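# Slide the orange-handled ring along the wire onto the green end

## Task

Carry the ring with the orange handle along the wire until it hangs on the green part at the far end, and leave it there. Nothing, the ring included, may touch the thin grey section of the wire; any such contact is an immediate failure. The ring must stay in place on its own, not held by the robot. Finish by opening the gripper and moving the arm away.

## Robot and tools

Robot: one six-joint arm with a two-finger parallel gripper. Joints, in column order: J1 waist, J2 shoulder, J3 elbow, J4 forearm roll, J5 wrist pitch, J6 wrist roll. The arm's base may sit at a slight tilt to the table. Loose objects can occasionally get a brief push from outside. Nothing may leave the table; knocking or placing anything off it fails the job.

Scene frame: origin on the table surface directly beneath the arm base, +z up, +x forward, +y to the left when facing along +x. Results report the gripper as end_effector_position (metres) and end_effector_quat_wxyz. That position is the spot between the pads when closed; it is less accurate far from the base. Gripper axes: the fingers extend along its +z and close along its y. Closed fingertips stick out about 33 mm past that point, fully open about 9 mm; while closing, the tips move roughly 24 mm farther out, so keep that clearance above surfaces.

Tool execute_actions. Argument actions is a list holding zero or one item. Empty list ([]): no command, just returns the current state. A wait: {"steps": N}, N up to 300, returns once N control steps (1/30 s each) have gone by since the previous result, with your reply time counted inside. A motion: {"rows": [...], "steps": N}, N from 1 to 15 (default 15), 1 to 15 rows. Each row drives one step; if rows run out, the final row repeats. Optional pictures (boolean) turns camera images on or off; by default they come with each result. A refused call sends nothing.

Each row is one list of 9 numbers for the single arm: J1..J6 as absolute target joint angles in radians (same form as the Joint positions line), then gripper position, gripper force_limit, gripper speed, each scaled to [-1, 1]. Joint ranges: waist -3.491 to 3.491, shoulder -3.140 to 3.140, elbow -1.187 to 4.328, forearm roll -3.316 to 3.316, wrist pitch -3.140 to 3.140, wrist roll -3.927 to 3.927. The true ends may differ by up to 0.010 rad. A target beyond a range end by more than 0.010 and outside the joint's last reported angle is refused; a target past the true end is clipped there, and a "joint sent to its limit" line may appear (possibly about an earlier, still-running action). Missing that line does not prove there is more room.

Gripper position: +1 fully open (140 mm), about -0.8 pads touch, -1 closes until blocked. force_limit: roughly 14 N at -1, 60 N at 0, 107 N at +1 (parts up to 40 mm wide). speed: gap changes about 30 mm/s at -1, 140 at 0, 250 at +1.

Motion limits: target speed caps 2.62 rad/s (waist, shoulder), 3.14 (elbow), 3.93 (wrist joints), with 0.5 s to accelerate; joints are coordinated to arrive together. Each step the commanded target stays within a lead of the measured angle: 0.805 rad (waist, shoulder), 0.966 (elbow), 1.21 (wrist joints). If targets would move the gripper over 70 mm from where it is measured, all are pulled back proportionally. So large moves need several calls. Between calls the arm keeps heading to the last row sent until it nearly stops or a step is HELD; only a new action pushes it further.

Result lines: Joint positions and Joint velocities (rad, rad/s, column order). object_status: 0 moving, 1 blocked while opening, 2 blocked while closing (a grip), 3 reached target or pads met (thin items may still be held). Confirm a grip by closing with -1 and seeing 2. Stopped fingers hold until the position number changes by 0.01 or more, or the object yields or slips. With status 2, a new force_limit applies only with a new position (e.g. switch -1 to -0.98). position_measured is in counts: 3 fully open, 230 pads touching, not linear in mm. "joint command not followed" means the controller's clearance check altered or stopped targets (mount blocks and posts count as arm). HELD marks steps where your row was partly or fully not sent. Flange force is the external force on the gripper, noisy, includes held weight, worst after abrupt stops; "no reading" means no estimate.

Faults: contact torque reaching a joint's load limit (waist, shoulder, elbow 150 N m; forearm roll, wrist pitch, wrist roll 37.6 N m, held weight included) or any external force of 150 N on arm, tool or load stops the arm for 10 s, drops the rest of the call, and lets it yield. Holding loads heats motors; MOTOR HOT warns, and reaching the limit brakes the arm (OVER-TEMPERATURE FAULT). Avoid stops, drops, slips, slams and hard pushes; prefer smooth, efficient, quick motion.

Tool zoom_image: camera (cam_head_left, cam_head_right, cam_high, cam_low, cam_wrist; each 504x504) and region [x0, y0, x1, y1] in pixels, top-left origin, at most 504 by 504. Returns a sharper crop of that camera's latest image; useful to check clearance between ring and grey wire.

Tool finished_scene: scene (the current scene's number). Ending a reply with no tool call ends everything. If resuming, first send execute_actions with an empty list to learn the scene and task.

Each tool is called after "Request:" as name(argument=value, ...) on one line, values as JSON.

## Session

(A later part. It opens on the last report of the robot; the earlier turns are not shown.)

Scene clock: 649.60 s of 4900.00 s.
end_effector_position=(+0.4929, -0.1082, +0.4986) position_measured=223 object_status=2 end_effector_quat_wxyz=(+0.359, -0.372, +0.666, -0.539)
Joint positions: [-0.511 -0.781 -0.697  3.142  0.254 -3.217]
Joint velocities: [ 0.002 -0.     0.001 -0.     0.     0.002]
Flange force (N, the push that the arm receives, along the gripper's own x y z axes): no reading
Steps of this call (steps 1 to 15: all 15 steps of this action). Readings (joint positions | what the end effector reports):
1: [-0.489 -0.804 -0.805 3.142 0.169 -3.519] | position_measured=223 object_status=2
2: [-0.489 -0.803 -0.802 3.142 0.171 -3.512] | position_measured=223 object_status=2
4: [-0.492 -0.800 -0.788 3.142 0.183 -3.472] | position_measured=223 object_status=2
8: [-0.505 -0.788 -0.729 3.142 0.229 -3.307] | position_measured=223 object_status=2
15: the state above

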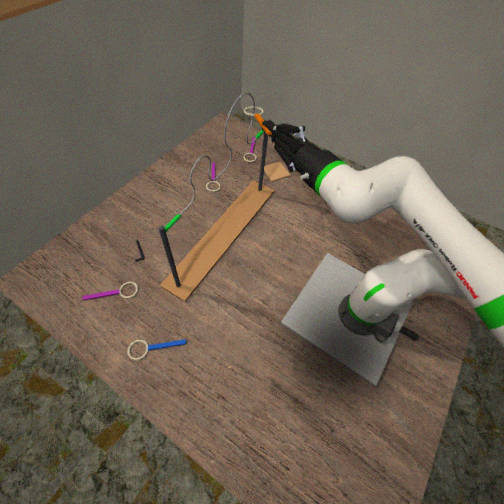

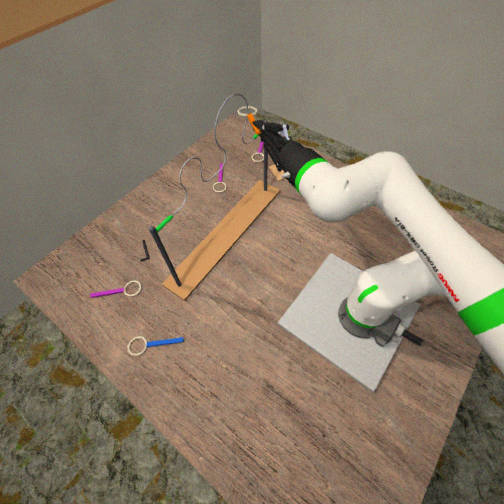

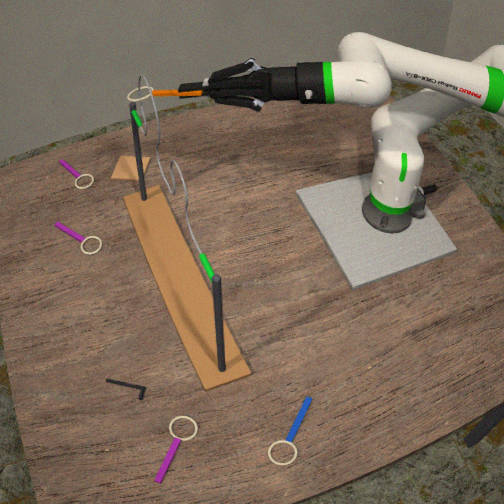

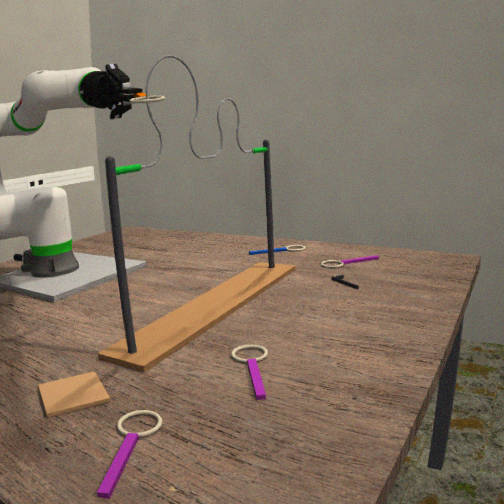

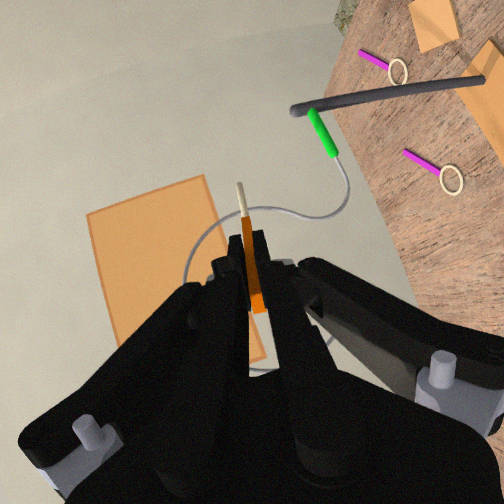

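Request:
execute_actions(actions=[{"rows": [[-0.5045,-0.7778,-0.6042,3.1416,0.3436,-2.6525,-0.98,0.6,-0.5]], "steps": 14}], pictures=false)

Request:
execute_actions(actions=[{"rows": [[-0.4614,-0.7953,-0.5437,3.1416,0.4216,-1.9769,-0.98,0.6,-0.5]], "steps": 14}], pictures=false)

Request:
execute_actions(actions=[{"rows": [[-0.4002,-0.8250,-0.5383,3.1416,0.4567,-1.3139,-0.98,0.6,-0.5]], "steps": 15}], pictures=false)

Request:
execute_actions(actions=[{"steps": 5}])

Scene clock: 702.90 s of 4900.00 s.
end_effector_position=(+0.4900, -0.1034, +0.5355) position_measured=223 object_status=2 end_effector_quat_wxyz=(-0.208, +0.534, -0.543, +0.613)
Joint positions: [-0.505 -0.778 -0.61   3.142  0.338 -2.688]
Joint velocities: [0.01  0.004 0.119 0.    0.115 0.722]
Flange force (N, the push that the arm receives, along the gripper's own x y z axes): no reading
Steps of this call (steps 1 to 15: the robot went on to your last target; steps 16 to 90: nothing new was sent; then 49.83 s passed at rest; steps 91 to 104: all 14 steps of this action). Readings (joint positions | what the end effector reports):
91: [-0.511 -0.781 -0.697 3.142 0.254 -3.216] | position_measured=223 object_status=2
92: [-0.511 -0.781 -0.696 3.142 0.255 -3.209] | position_measured=223 object_status=2
94: [-0.511 -0.781 -0.689 3.142 0.262 -3.169] | position_measured=223 object_status=2
98: [-0.509 -0.780 -0.659 3.142 0.291 -2.985] | position_measured=223 object_status=2
104: the state above

Scene clock: 703.37 s of 4900.00 s.
end_effector_position=(+0.4828, -0.0783, +0.5646) position_measured=223 object_status=2 end_effector_quat_wxyz=(-0.006, +0.691, -0.322, +0.647)
Joint positions: [-0.464 -0.794 -0.546  3.142  0.418 -2.013]
Joint velocities: [ 0.06  -0.017  0.053  0.     0.076  0.729]
Flange force (N, the push that the arm receives, along the gripper's own x y z axes): no reading
Steps of this call (steps 1 to 14: all 14 steps of this action). Readings (joint positions | what the end effector reports):
1: [-0.505 -0.778 -0.607 3.142 0.341 -2.667] | position_measured=223 object_status=2
2: [-0.504 -0.778 -0.603 3.142 0.345 -2.642] | position_measured=223 object_status=2
4: [-0.501 -0.781 -0.594 3.142 0.355 -2.568] | position_measured=223 object_status=2
8: [-0.488 -0.787 -0.569 3.142 0.386 -2.317] | position_measured=223 object_status=2
14: the state above

Scene clock: 703.87 s of 4900.00 s.
end_effector_position=(+0.4748, -0.0430, +0.5710) position_measured=223 object_status=2 end_effector_quat_wxyz=(+0.193, +0.761, -0.047, +0.618)
Joint positions: [-0.401 -0.824 -0.538  3.142  0.456 -1.327]
Joint velocities: [ 0.04  -0.022 -0.     0.002  0.017  0.429]
Flange force (N, the push that the arm receives, along the gripper's own x y z axes): no reading
Steps of this call (steps 1 to 15: all 15 steps of this action). Readings (joint positions | what the end effector reports):
1: [-0.463 -0.795 -0.545 3.142 0.420 -1.992] | position_measured=223 object_status=2
2: [-0.460 -0.796 -0.544 3.142 0.422 -1.967] | position_measured=223 object_status=2
4: [-0.454 -0.798 -0.542 3.142 0.428 -1.892] | position_measured=223 object_status=2
8: [-0.431 -0.808 -0.540 3.142 0.443 -1.641] | position_measured=223 object_status=2
15: the state above

Scene clock: 704.03 s of 4900.00 s.
end_effector_position=(+0.4746, -0.0423, +0.5712) position_measured=223 object_status=2 end_effector_quat_wxyz=(+0.197, +0.761, -0.041, +0.617)
Joint positions: [-0.4   -0.825 -0.538  3.142  0.457 -1.314]
Joint velocities: [-0.002  0.    -0.     0.003 -0.     0.001]
Flange force (N, the push that the arm receives, along the gripper's own x y z axes): no reading
Steps of this call (steps 1 to 5: the robot went on to your last target). Readings (joint positions | what the end effector reports):
1: [-0.400 -0.825 -0.538 3.142 0.457 -1.317] | position_measured=223 object_status=2
2: [-0.400 -0.825 -0.538 3.142 0.457 -1.315] | position_measured=223 object_status=2
4: [-0.400 -0.825 -0.538 3.142 0.457 -1.314] | position_measured=223 object_status=2
5: the state above

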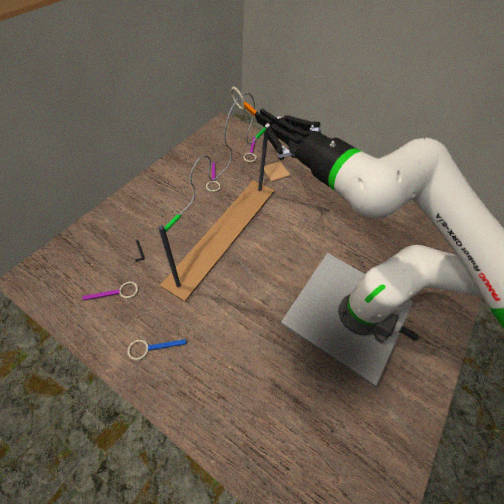

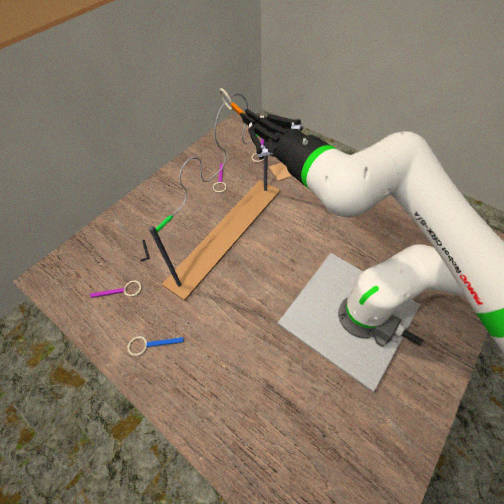

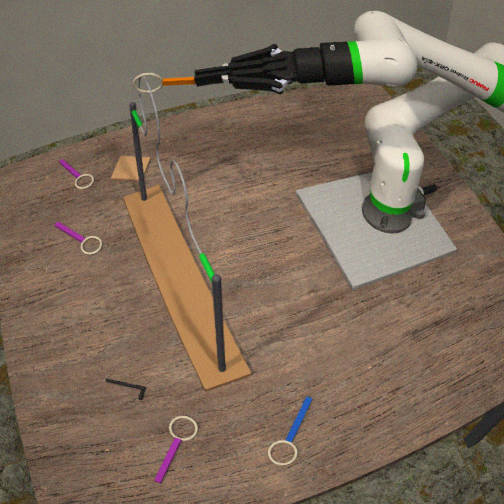

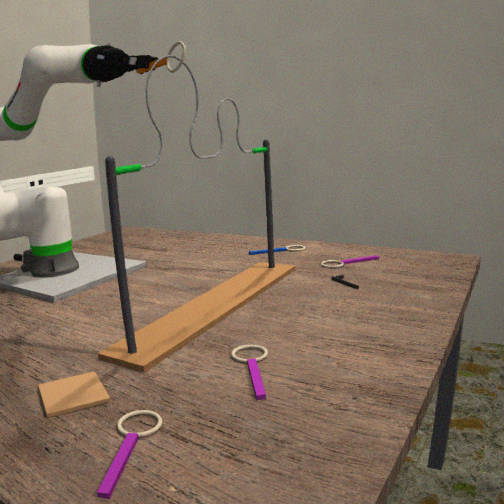

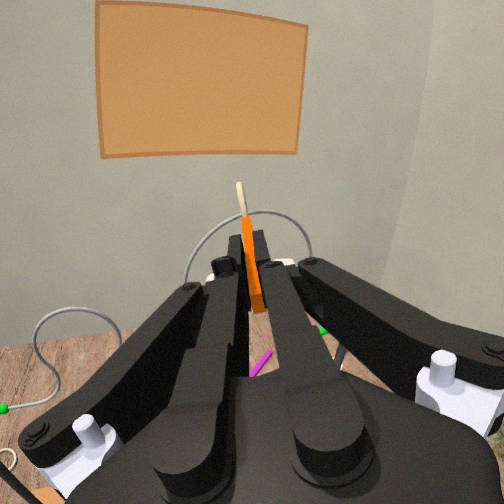

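Request:
zoom_image(camera="cam_wrist", region=[170, 160, 320, 310])

Request:
zoom_image(camera="cam_high", region=[115, 55, 205, 145])

Request:
zoom_image(camera="cam_low", region=[130, 30, 220, 120])

Region (170, 160, 320, 310) of cam_wrist's 504x504 image, scaled by 3.360, with more detail than that image has.

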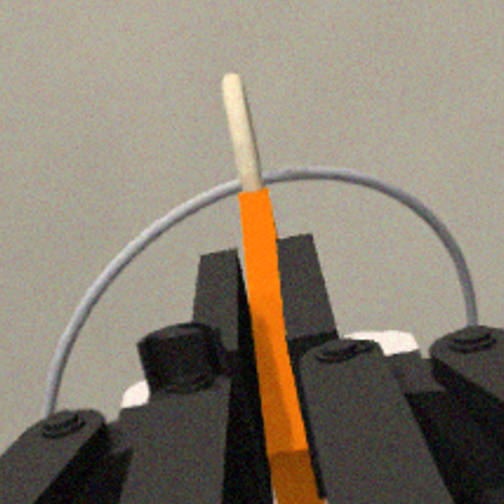

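Region (115, 55, 205, 145) of cam_high's 504x504 image, scaled by 5.600, with more detail than that image has.

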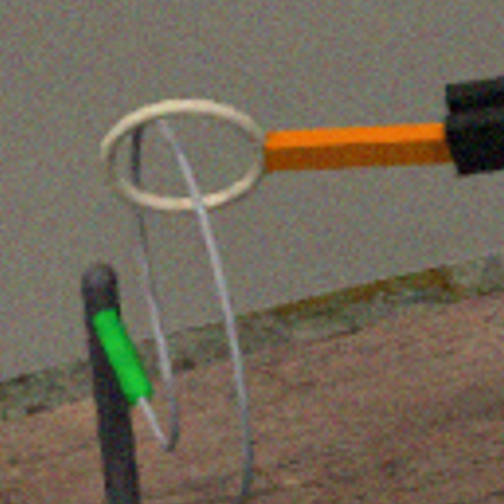

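Region (130, 30, 220, 120) of cam_low's 504x504 image, scaled by 5.600, with more detail than that image has.

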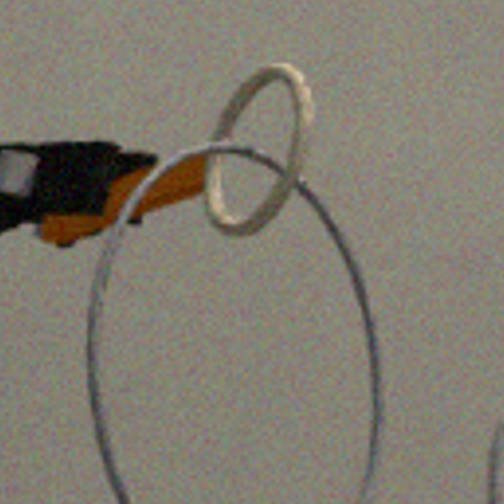

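Request:
execute_actions(actions=[{"rows": [[-0.3403,-0.8573,-0.5927,3.1416,0.4346,-0.7353,-0.98,0.6,-0.5]], "steps": 14}], pictures=false)

Request:
execute_actions(actions=[{"rows": [[-0.3086,-0.8891,-0.6895,3.1416,0.3696,-0.1675,-0.98,0.6,-0.5]], "steps": 13}], pictures=false)

Request:
execute_actions(actions=[{"rows": [[-0.3168,-0.9040,-0.7886,3.1416,0.2854,0.5217,-0.98,0.6,-0.5]], "steps": 15}], pictures=false)

Request:
execute_actions(actions=[{"steps": 4}])

Scene clock: 766.13 s of 4900.00 s.
end_effector_position=(+0.4709, -0.0139, +0.5534) position_measured=223 object_status=2 end_effector_quat_wxyz=(+0.338, +0.740, +0.183, +0.552)
Joint positions: [-0.344 -0.855 -0.589  3.142  0.436 -0.776]
Joint velocities: [ 0.081 -0.043 -0.073 -0.002 -0.03   0.773]
Flange force (N, the push that the arm receives, along the gripper's own x y z axes): no reading
Steps of this call (steps 1 to 30: the robot went on to your last target; steps 31 to 90: nothing new was sent; then 58.63 s passed at rest; steps 91 to 104: all 14 steps of this action). Readings (joint positions | what the end effector reports):
91: [-0.400 -0.825 -0.538 3.142 0.457 -1.313] | position_measured=223 object_status=2
92: [-0.399 -0.825 -0.539 3.142 0.457 -1.306] | position_measured=223 object_status=2
94: [-0.395 -0.828 -0.543 3.142 0.455 -1.266] | position_measured=223 object_status=2
98: [-0.376 -0.838 -0.560 3.142 0.448 -1.082] | position_measured=223 object_status=2
104: the state above

Scene clock: 766.57 s of 4900.00 s.
end_effector_position=(+0.4691, +0.0033, +0.5167) position_measured=223 object_status=2 end_effector_quat_wxyz=(+0.475, +0.649, +0.400, +0.439)
Joint positions: [-0.31  -0.888 -0.685  3.142  0.373 -0.193]
Joint velocities: [ 0.026 -0.034 -0.119 -0.    -0.087  0.6  ]
Flange force (N, the push that the arm receives, along the gripper's own x y z axes): no reading
Steps of this call (steps 1 to 13: all 13 steps of this action). Readings (joint positions | what the end effector reports):
1: [-0.342 -0.856 -0.591 3.142 0.435 -0.753] | position_measured=223 object_status=2
2: [-0.340 -0.858 -0.594 3.142 0.434 -0.727] | position_measured=223 object_status=2
4: [-0.334 -0.862 -0.604 3.142 0.428 -0.650] | position_measured=223 object_status=2
8: [-0.319 -0.876 -0.643 3.142 0.403 -0.403] | position_measured=223 object_status=2
13: the state above

Scene clock: 767.07 s of 4900.00 s.
end_effector_position=(+0.4711, -0.0005, +0.4757) position_measured=223 object_status=2 end_effector_quat_wxyz=(+0.597, +0.477, +0.594, +0.251)
Joint positions: [-0.317 -0.904 -0.785  3.142  0.288  0.498]
Joint velocities: [-0.007 -0.009 -0.078  0.002 -0.069  0.585]
Flange force (N, the push that the arm receives, along the gripper's own x y z axes): no reading
Steps of this call (steps 1 to 15: all 15 steps of this action). Readings (joint positions | what the end effector reports):
1: [-0.309 -0.889 -0.688 3.142 0.371 -0.175] | position_measured=223 object_status=2
2: [-0.309 -0.890 -0.692 3.142 0.368 -0.154] | position_measured=223 object_status=2
4: [-0.309 -0.892 -0.702 3.142 0.359 -0.088] | position_measured=223 object_status=2
8: [-0.312 -0.898 -0.738 3.142 0.330 0.148] | position_measured=223 object_status=2
15: the state above

Scene clock: 767.20 s of 4900.00 s.
end_effector_position=(+0.4712, -0.0006, +0.4744) position_measured=223 object_status=2 end_effector_quat_wxyz=(+0.600, +0.470, +0.600, +0.244)
Joint positions: [-0.317 -0.904 -0.789  3.142  0.285  0.521]
Joint velocities: [ 0.001 -0.    -0.001 -0.001 -0.     0.004]
Flange force (N, the push that the arm receives, along the gripper's own x y z axes): no reading
Steps of this call (steps 1 to 4: the robot went on to your last target). Readings (joint positions | what the end effector reports):
1: [-0.317 -0.904 -0.788 3.142 0.286 0.513] | position_measured=223 object_status=2
2: [-0.317 -0.904 -0.788 3.142 0.286 0.520] | position_measured=223 object_status=2
4: the state above

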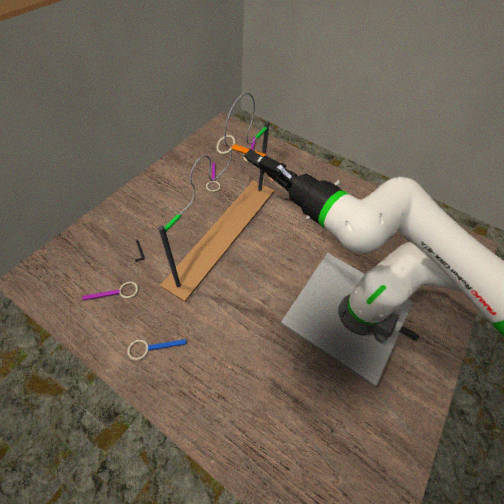

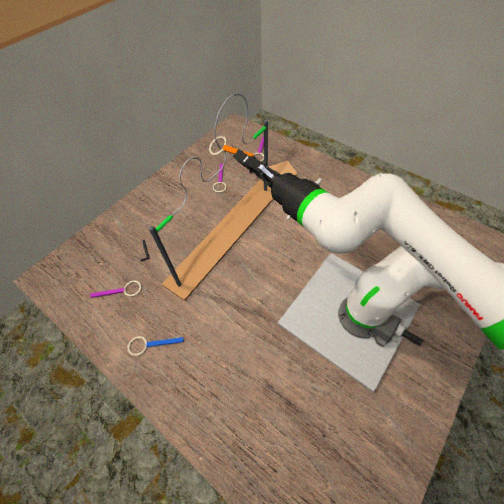

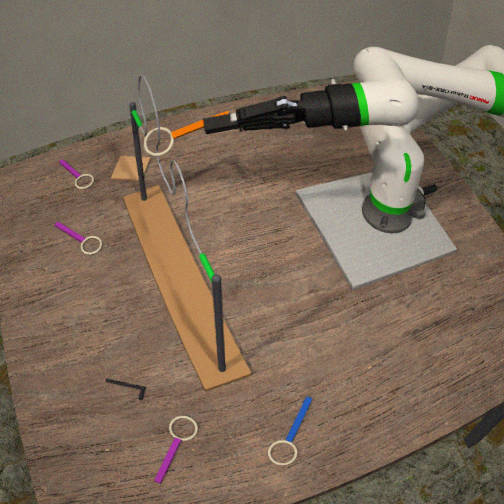

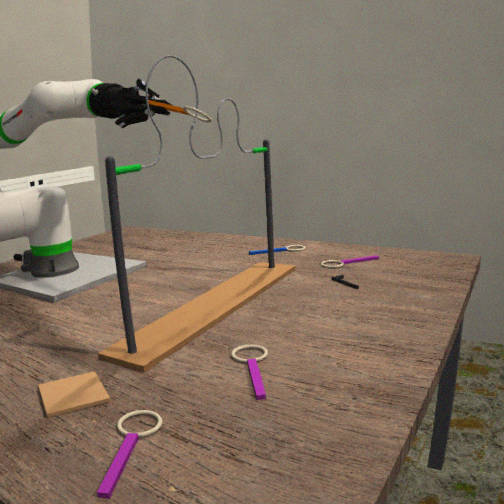

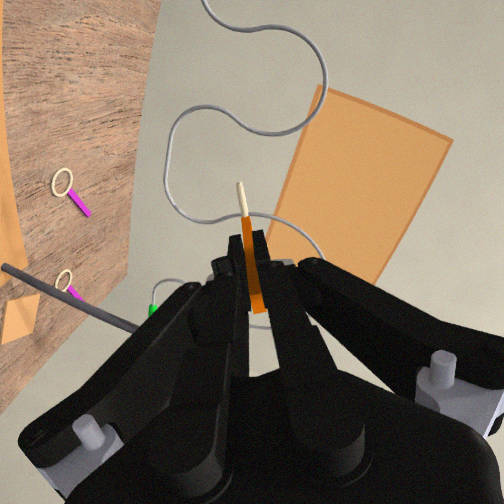

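Request:
zoom_image(camera="cam_wrist", region=[150, 90, 300, 240])

Request:
zoom_image(camera="cam_high", region=[120, 100, 210, 190])

Request:
zoom_image(camera="cam_wrist", region=[150, 0, 350, 200])

Region (150, 90, 300, 240) of cam_wrist's 504x504 image, scaled by 3.360, with more detail than that image has.

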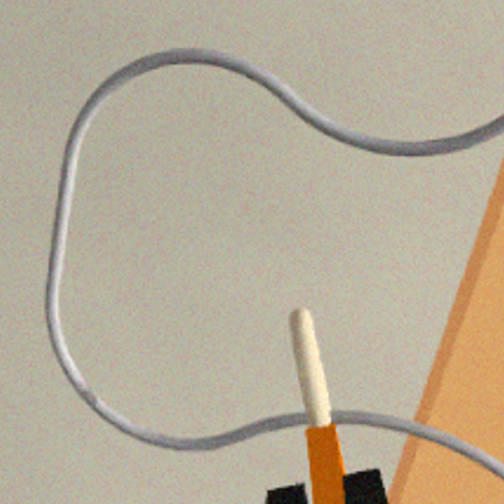

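Region (120, 100, 210, 190) of cam_high's 504x504 image, scaled by 5.600, with more detail than that image has.

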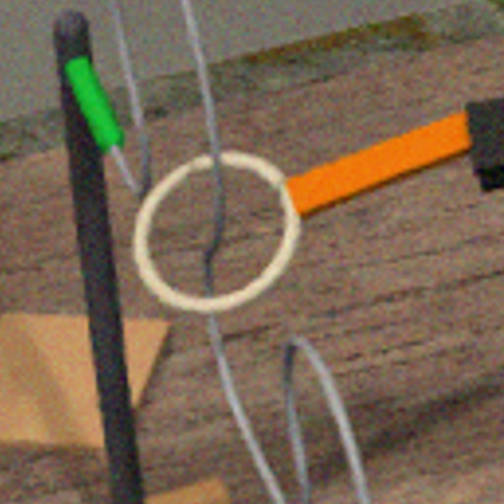

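Region (150, 0, 350, 200) of cam_wrist's 504x504 image, scaled by 2.520, with more detail than that image has.

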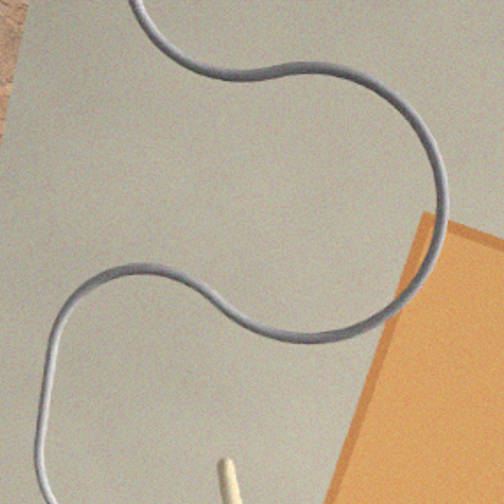

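Request:
execute_actions(actions=[{"rows": [[-0.3604,-0.9042,-0.8835,3.1416,0.1907,0.3399,-0.98,0.6,-0.5]], "steps": 10}], pictures=false)

Request:
execute_actions(actions=[{"rows": [[-0.3545,-0.9067,-0.9803,3.1416,0.0964,-0.4887,-0.98,0.6,-0.5]], "steps": 15}], pictures=false)

Request:
execute_actions(actions=[{"steps": 2}], pictures=false)

Request:
execute_actions(actions=[{"rows": [[-0.3004,-0.9060,-1.0395,3.1416,0.0365,-1.2512,-0.98,0.6,-0.5]], "steps": 15}], pictures=false)

Request:
execute_actions(actions=[{"rows": [[-0.2310,-0.9130,-1.0423,3.1416,0.0407,-1.53,-0.98,0.6,-0.5]], "steps": 13}])

Scene clock: 819.53 s of 4900.00 s.
end_effector_position=(+0.4736, -0.0222, +0.4337) position_measured=223 object_status=2 end_effector_quat_wxyz=(+0.582, +0.535, +0.543, +0.284)
Joint positions: [-0.36  -0.904 -0.883  3.142  0.191  0.341]
Joint velocities: [-0.007 -0.002 -0.013 -0.002 -0.022 -0.034]
Flange force (N, the push that the arm receives, along the gripper's own x y z axes): no reading
Steps of this call (steps 1 to 30: the robot went on to your last target; steps 31 to 90: nothing new was sent; then 49.00 s passed at rest; steps 91 to 100: all 10 steps of this action). Readings (joint positions | what the end effector reports):
91: [-0.317 -0.904 -0.789 3.142 0.285 0.521] | position_measured=223 object_status=2
92: [-0.319 -0.904 -0.793 3.142 0.281 0.514] | position_measured=223 object_status=2
94: [-0.328 -0.904 -0.813 3.142 0.260 0.474] | position_measured=223 object_status=2
98: [-0.357 -0.904 -0.875 3.142 0.199 0.356] | position_measured=223 object_status=2
100: the state above

Scene clock: 820.03 s of 4900.00 s.
end_effector_position=(+0.4728, -0.0194, +0.3983) position_measured=223 object_status=2 end_effector_quat_wxyz=(+0.446, +0.689, +0.326, +0.470)
Joint positions: [-0.355 -0.906 -0.966  3.142  0.11  -0.369]
Joint velocities: [ 0.006 -0.004 -0.156  0.    -0.152 -1.337]
Flange force (N, the push that the arm receives, along the gripper's own x y z axes): no reading
Steps of this call (steps 1 to 15: all 15 steps of this action). Readings (joint positions | what the end effector reports):
1: [-0.360 -0.904 -0.883 3.142 0.191 0.339] | position_measured=223 object_status=2
2: [-0.360 -0.904 -0.884 3.142 0.190 0.332] | position_measured=223 object_status=2
4: [-0.360 -0.904 -0.889 3.142 0.185 0.292] | position_measured=223 object_status=2
8: [-0.358 -0.905 -0.911 3.142 0.164 0.108] | position_measured=223 object_status=2
15: the state above

Scene clock: 820.10 s of 4900.00 s.
end_effector_position=(+0.4726, -0.0191, +0.3947) position_measured=223 object_status=2 end_effector_quat_wxyz=(+0.428, +0.701, +0.300, +0.486)
Joint positions: [-0.355 -0.907 -0.975  3.142  0.102 -0.442]
Joint velocities: [ 0.006 -0.003 -0.096 -0.    -0.094 -0.826]
Flange force (N, the push that the arm receives, along the gripper's own x y z axes): no reading
Steps of this call (steps 1 to 2: the robot went on to your last target). Readings (joint positions | what the end effector reports):
1: [-0.355 -0.906 -0.971 3.142 0.105 -0.410] | position_measured=223 object_status=2
2: the state above

Scene clock: 820.60 s of 4900.00 s.
end_effector_position=(+0.4707, +0.0059, +0.3679) position_measured=223 object_status=2 end_effector_quat_wxyz=(+0.197, +0.761, +0.032, +0.617)
Joint positions: [-0.304 -0.906 -1.037  3.142  0.039 -1.218]
Joint velocities: [ 0.071  0.    -0.046  0.    -0.048 -0.693]
Flange force (N, the push that the arm receives, along the gripper's own x y z axes): no reading
Steps of this call (steps 1 to 15: all 15 steps of this action). Readings (joint positions | what the end effector reports):
1: [-0.355 -0.907 -0.978 3.142 0.099 -0.467] | position_measured=223 object_status=2
2: [-0.354 -0.907 -0.981 3.142 0.096 -0.496] | position_measured=223 object_status=2
4: [-0.351 -0.907 -0.989 3.142 0.088 -0.576] | position_measured=223 object_status=2
8: [-0.337 -0.907 -1.011 3.142 0.065 -0.842] | position_measured=223 object_status=2
15: the state above

Scene clock: 821.03 s of 4900.00 s.
end_effector_position=(+0.4674, +0.0405, +0.3665) position_measured=223 object_status=2 end_effector_quat_wxyz=(+0.076, +0.760, -0.058, +0.643)
Joint positions: [-0.231 -0.913 -1.042  3.142  0.041 -1.53 ]
Joint velocities: [ 0.     0.    -0.     0.001  0.    -0.003]
Flange force (N, the push that the arm receives, along the gripper's own x y z axes): no reading
Steps of this call (steps 1 to 13: all 13 steps of this action). Readings (joint positions | what the end effector reports):
1: [-0.302 -0.906 -1.039 3.142 0.038 -1.239] | position_measured=223 object_status=2
2: [-0.298 -0.906 -1.040 3.142 0.037 -1.262] | position_measured=223 object_status=2
4: [-0.286 -0.907 -1.041 3.142 0.038 -1.333] | position_measured=223 object_status=2
8: [-0.243 -0.912 -1.042 3.142 0.040 -1.493] | position_measured=223 object_status=2
13: the state above

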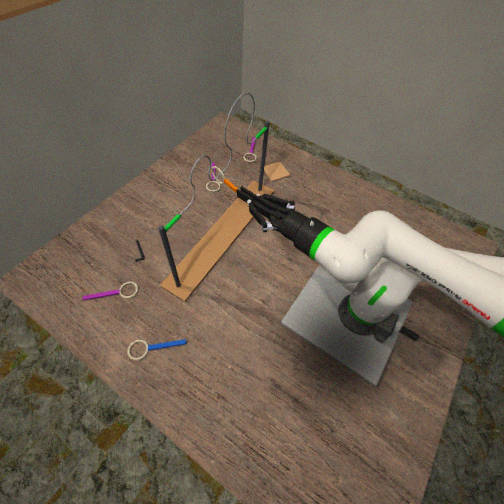

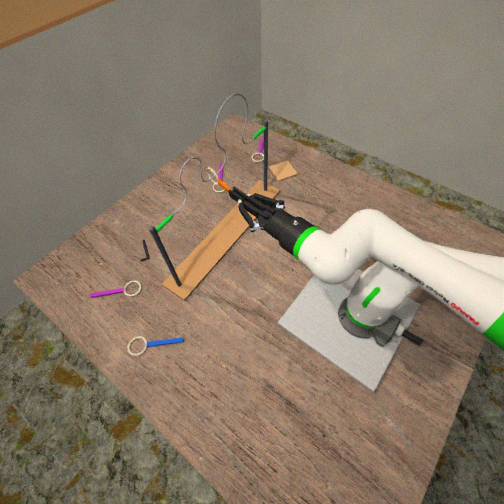

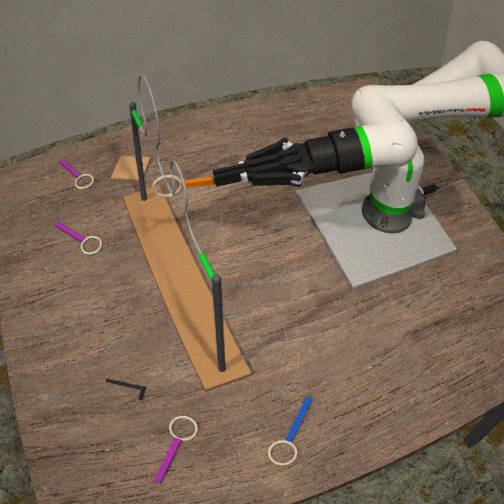

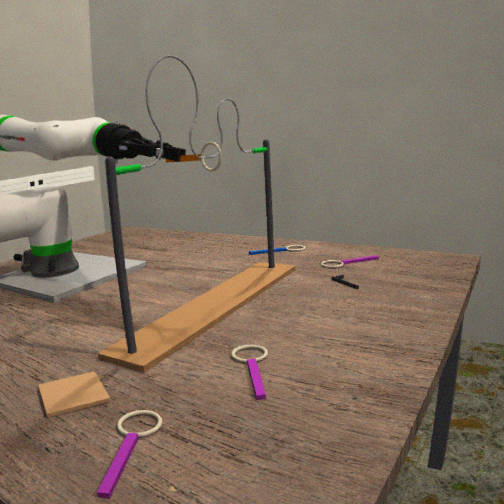

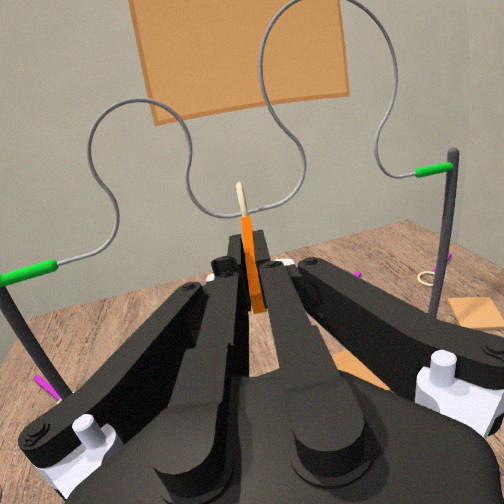

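Request:
zoom_image(camera="cam_wrist", region=[170, 90, 320, 240])

Request:
zoom_image(camera="cam_wrist", region=[40, 85, 240, 285])

Request:
zoom_image(camera="cam_high", region=[130, 140, 220, 230])

Region (170, 90, 320, 240) of cam_wrist's 504x504 image, scaled by 3.360, with more detail than that image has.

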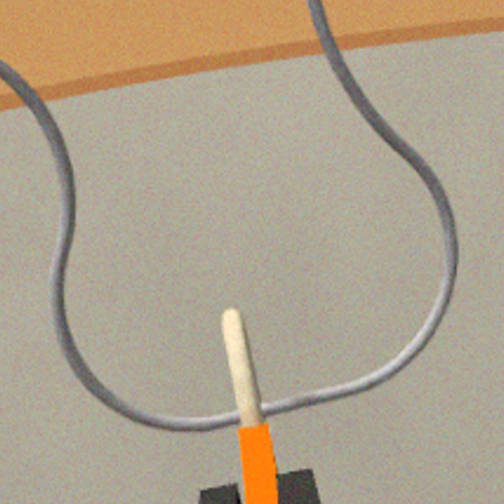

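Region (40, 85, 240, 285) of cam_wrist's 504x504 image, scaled by 2.520, with more detail than that image has.

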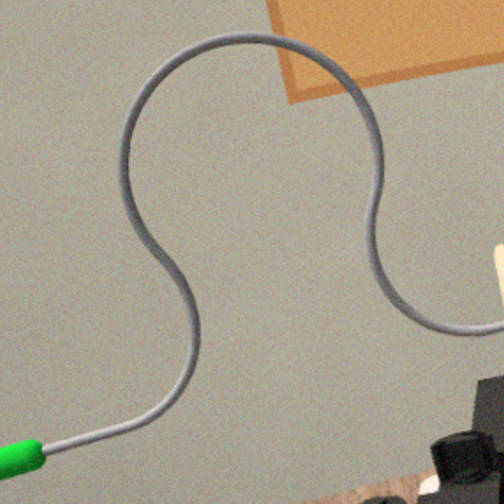

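Region (130, 140, 220, 230) of cam_high's 504x504 image, scaled by 5.600, with more detail than that image has.

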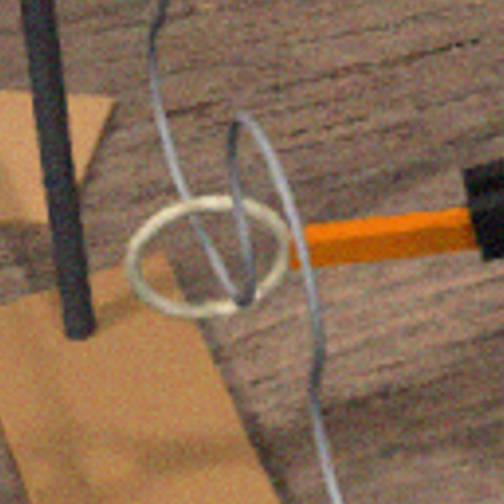

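Request:
execute_actions(actions=[{"rows": [[-0.1527,-0.9108,-1.0084,3.1416,0.0724,-2.3415,-0.98,0.6,-0.5]], "steps": 15}], pictures=false)

Request:
execute_actions(actions=[{"steps": 2}], pictures=false)

Request:
execute_actions(actions=[{"rows": [[-0.1257,-0.9077,-0.9044,3.1416,0.1733,-3.3157,-0.98,0.6,-0.5]], "steps": 15}], pictures=false)

Request:
execute_actions(actions=[{"steps": 4}], pictures=false)

Request:
execute_actions(actions=[{"rows": [[-0.1465,-0.9058,-0.8318,3.1416,0.2440,-3.3157,-0.98,0.6,-0.5]], "steps": 9}])

Scene clock: 908.87 s of 4900.00 s.
end_effector_position=(+0.4654, +0.0720, +0.3787) position_measured=223 object_status=2 end_effector_quat_wxyz=(-0.171, +0.704, -0.292, +0.625)
Joint positions: [-0.163 -0.911 -1.013  3.142  0.068 -2.231]
Joint velocities: [ 0.124  0.003  0.054  0.002  0.05  -1.285]
Flange force (N, the push that the arm receives, along the gripper's own x y z axes): no reading
Steps of this call (steps 1 to 15: the robot went on to your last target; steps 16 to 90: nothing new was sent; then 84.33 s passed at rest; steps 91 to 105: all 15 steps of this action). Readings (joint positions | what the end effector reports):
91: [-0.231 -0.913 -1.042 3.142 0.041 -1.531] | position_measured=223 object_status=2
92: [-0.230 -0.913 -1.042 3.142 0.041 -1.538] | position_measured=223 object_status=2
94: [-0.226 -0.913 -1.041 3.142 0.043 -1.578] | position_measured=223 object_status=2
98: [-0.209 -0.913 -1.033 3.142 0.050 -1.762] | position_measured=223 object_status=2
105: the state above

Scene clock: 908.93 s of 4900.00 s.
end_effector_position=(+0.4650, +0.0751, +0.3800) position_measured=223 object_status=2 end_effector_quat_wxyz=(-0.195, +0.694, -0.314, +0.618)
Joint positions: [-0.157 -0.911 -1.01   3.142  0.071 -2.301]
Joint velocities: [ 0.075  0.003  0.033 -0.001  0.03  -0.774]
Flange force (N, the push that the arm receives, along the gripper's own x y z axes): no reading
Steps of this call (steps 1 to 2: the robot went on to your last target). Readings (joint positions | what the end effector reports):
1: [-0.160 -0.911 -1.011 3.142 0.070 -2.270] | position_measured=223 object_status=2
2: the state above

Scene clock: 909.43 s of 4900.00 s.
end_effector_position=(+0.4651, +0.0885, +0.4187) position_measured=223 object_status=2 end_effector_quat_wxyz=(+0.450, -0.498, +0.577, -0.465)
Joint positions: [-0.127 -0.908 -0.919  3.142  0.159 -3.199]
Joint velocities: [ 0.024  0.006  0.168 -0.001  0.164 -1.322]
Flange force (N, the push that the arm receives, along the gripper's own x y z axes): no reading
Steps of this call (steps 1 to 15: all 15 steps of this action). Readings (joint positions | what the end effector reports):
1: [-0.154 -0.911 -1.009 3.142 0.072 -2.324] | position_measured=223 object_status=2
2: [-0.152 -0.911 -1.008 3.142 0.073 -2.351] | position_measured=223 object_status=2
4: [-0.148 -0.911 -1.002 3.142 0.079 -2.429] | position_measured=223 object_status=2
8: [-0.138 -0.910 -0.979 3.142 0.101 -2.689] | position_measured=223 object_status=2
15: the state above

Scene clock: 909.57 s of 4900.00 s.
end_effector_position=(+0.4650, +0.0893, +0.4246) position_measured=223 object_status=2 end_effector_quat_wxyz=(+0.475, -0.466, +0.603, -0.440)
Joint positions: [-0.126 -0.908 -0.905  3.142  0.172 -3.309]
Joint velocities: [ 0.001  0.001  0.037 -0.002  0.037 -0.297]
Flange force (N, the push that the arm receives, along the gripper's own x y z axes): no reading
Steps of this call (steps 1 to 4: the robot went on to your last target). Readings (joint positions | what the end effector reports):
1: [-0.127 -0.908 -0.914 3.142 0.164 -3.239] | position_measured=223 object_status=2
2: [-0.126 -0.908 -0.910 3.142 0.168 -3.271] | position_measured=223 object_status=2
4: the state above

Scene clock: 909.87 s of 4900.00 s.
end_effector_position=(+0.4659, +0.0797, +0.4559) position_measured=223 object_status=2 end_effector_quat_wxyz=(+0.472, -0.457, +0.610, -0.443)
Joint positions: [-0.146 -0.906 -0.832  3.142  0.244 -3.316]
Joint velocities: [-0.003  0.    -0.    -0.     0.001  0.   ]
Flange force (N, the push that the arm receives, along the gripper's own x y z axes): no reading
Steps of this call (steps 1 to 9: all 9 steps of this action). Readings (joint positions | what the end effector reports):
1: [-0.126 -0.908 -0.904 3.142 0.174 -3.314] | position_measured=223 object_status=2
2: [-0.127 -0.907 -0.898 3.142 0.180 -3.315] | position_measured=223 object_status=2
4: [-0.135 -0.907 -0.867 3.142 0.210 -3.316] | position_measured=223 object_status=2
8: [-0.146 -0.906 -0.832 3.142 0.244 -3.316] | position_measured=223 object_status=2
9: the state above

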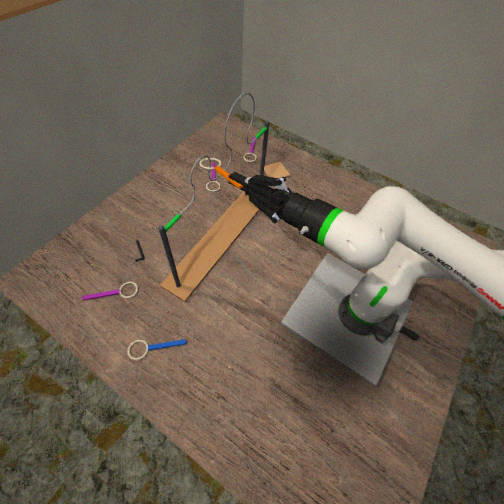

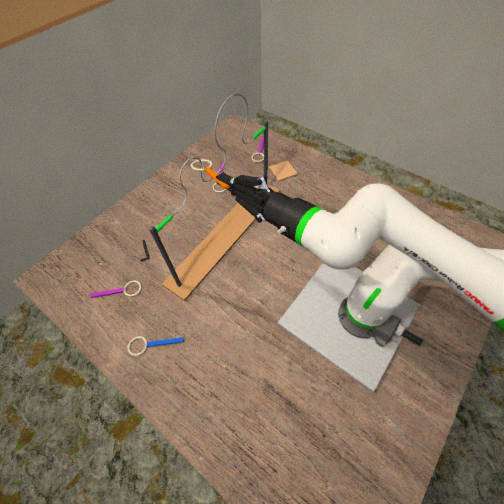

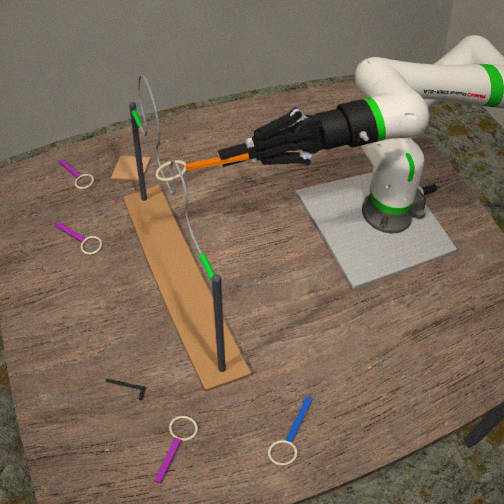

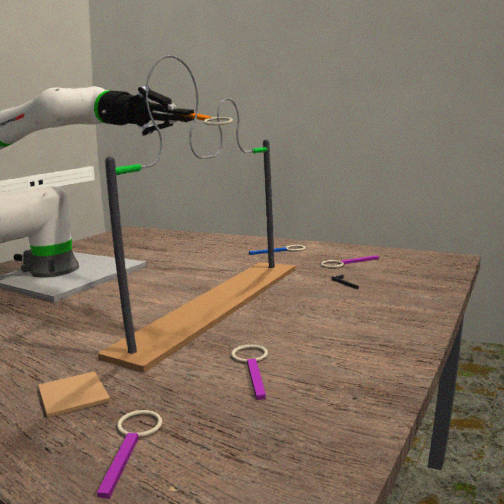

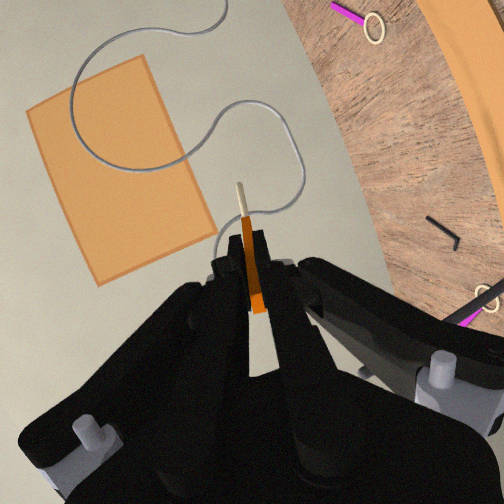

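Request:
zoom_image(camera="cam_wrist", region=[190, 170, 310, 290])

Request:
zoom_image(camera="cam_high", region=[130, 130, 220, 220])

Request:
zoom_image(camera="cam_low", region=[185, 85, 275, 175])

Region (190, 170, 310, 290) of cam_wrist's 504x504 image, scaled by 4.200, with more detail than that image has.

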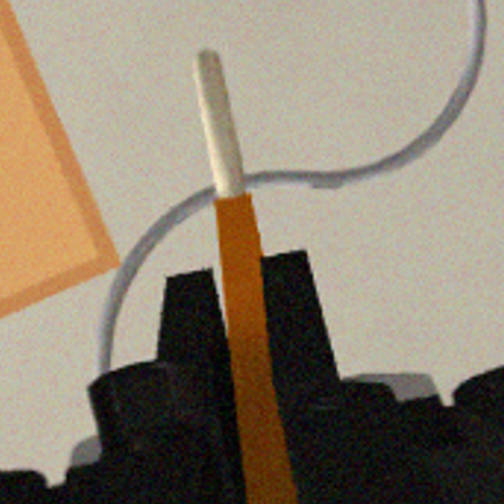

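Region (130, 130, 220, 220) of cam_high's 504x504 image, scaled by 5.600, with more detail than that image has.

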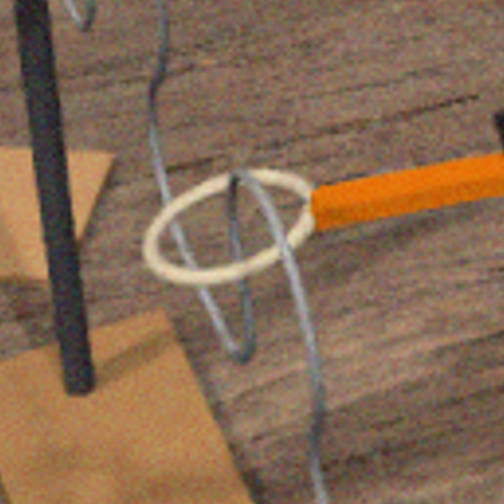

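Region (185, 85, 275, 175) of cam_low's 504x504 image, scaled by 5.600, with more detail than that image has.

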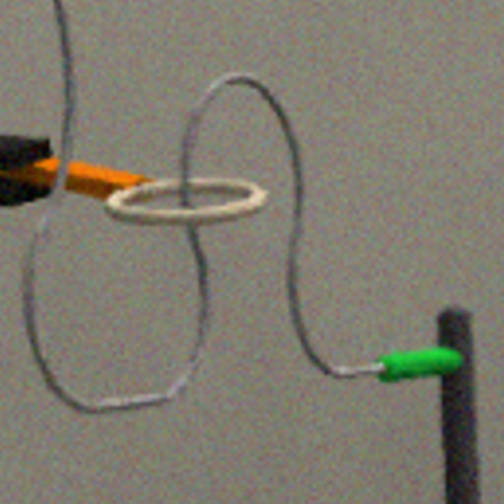

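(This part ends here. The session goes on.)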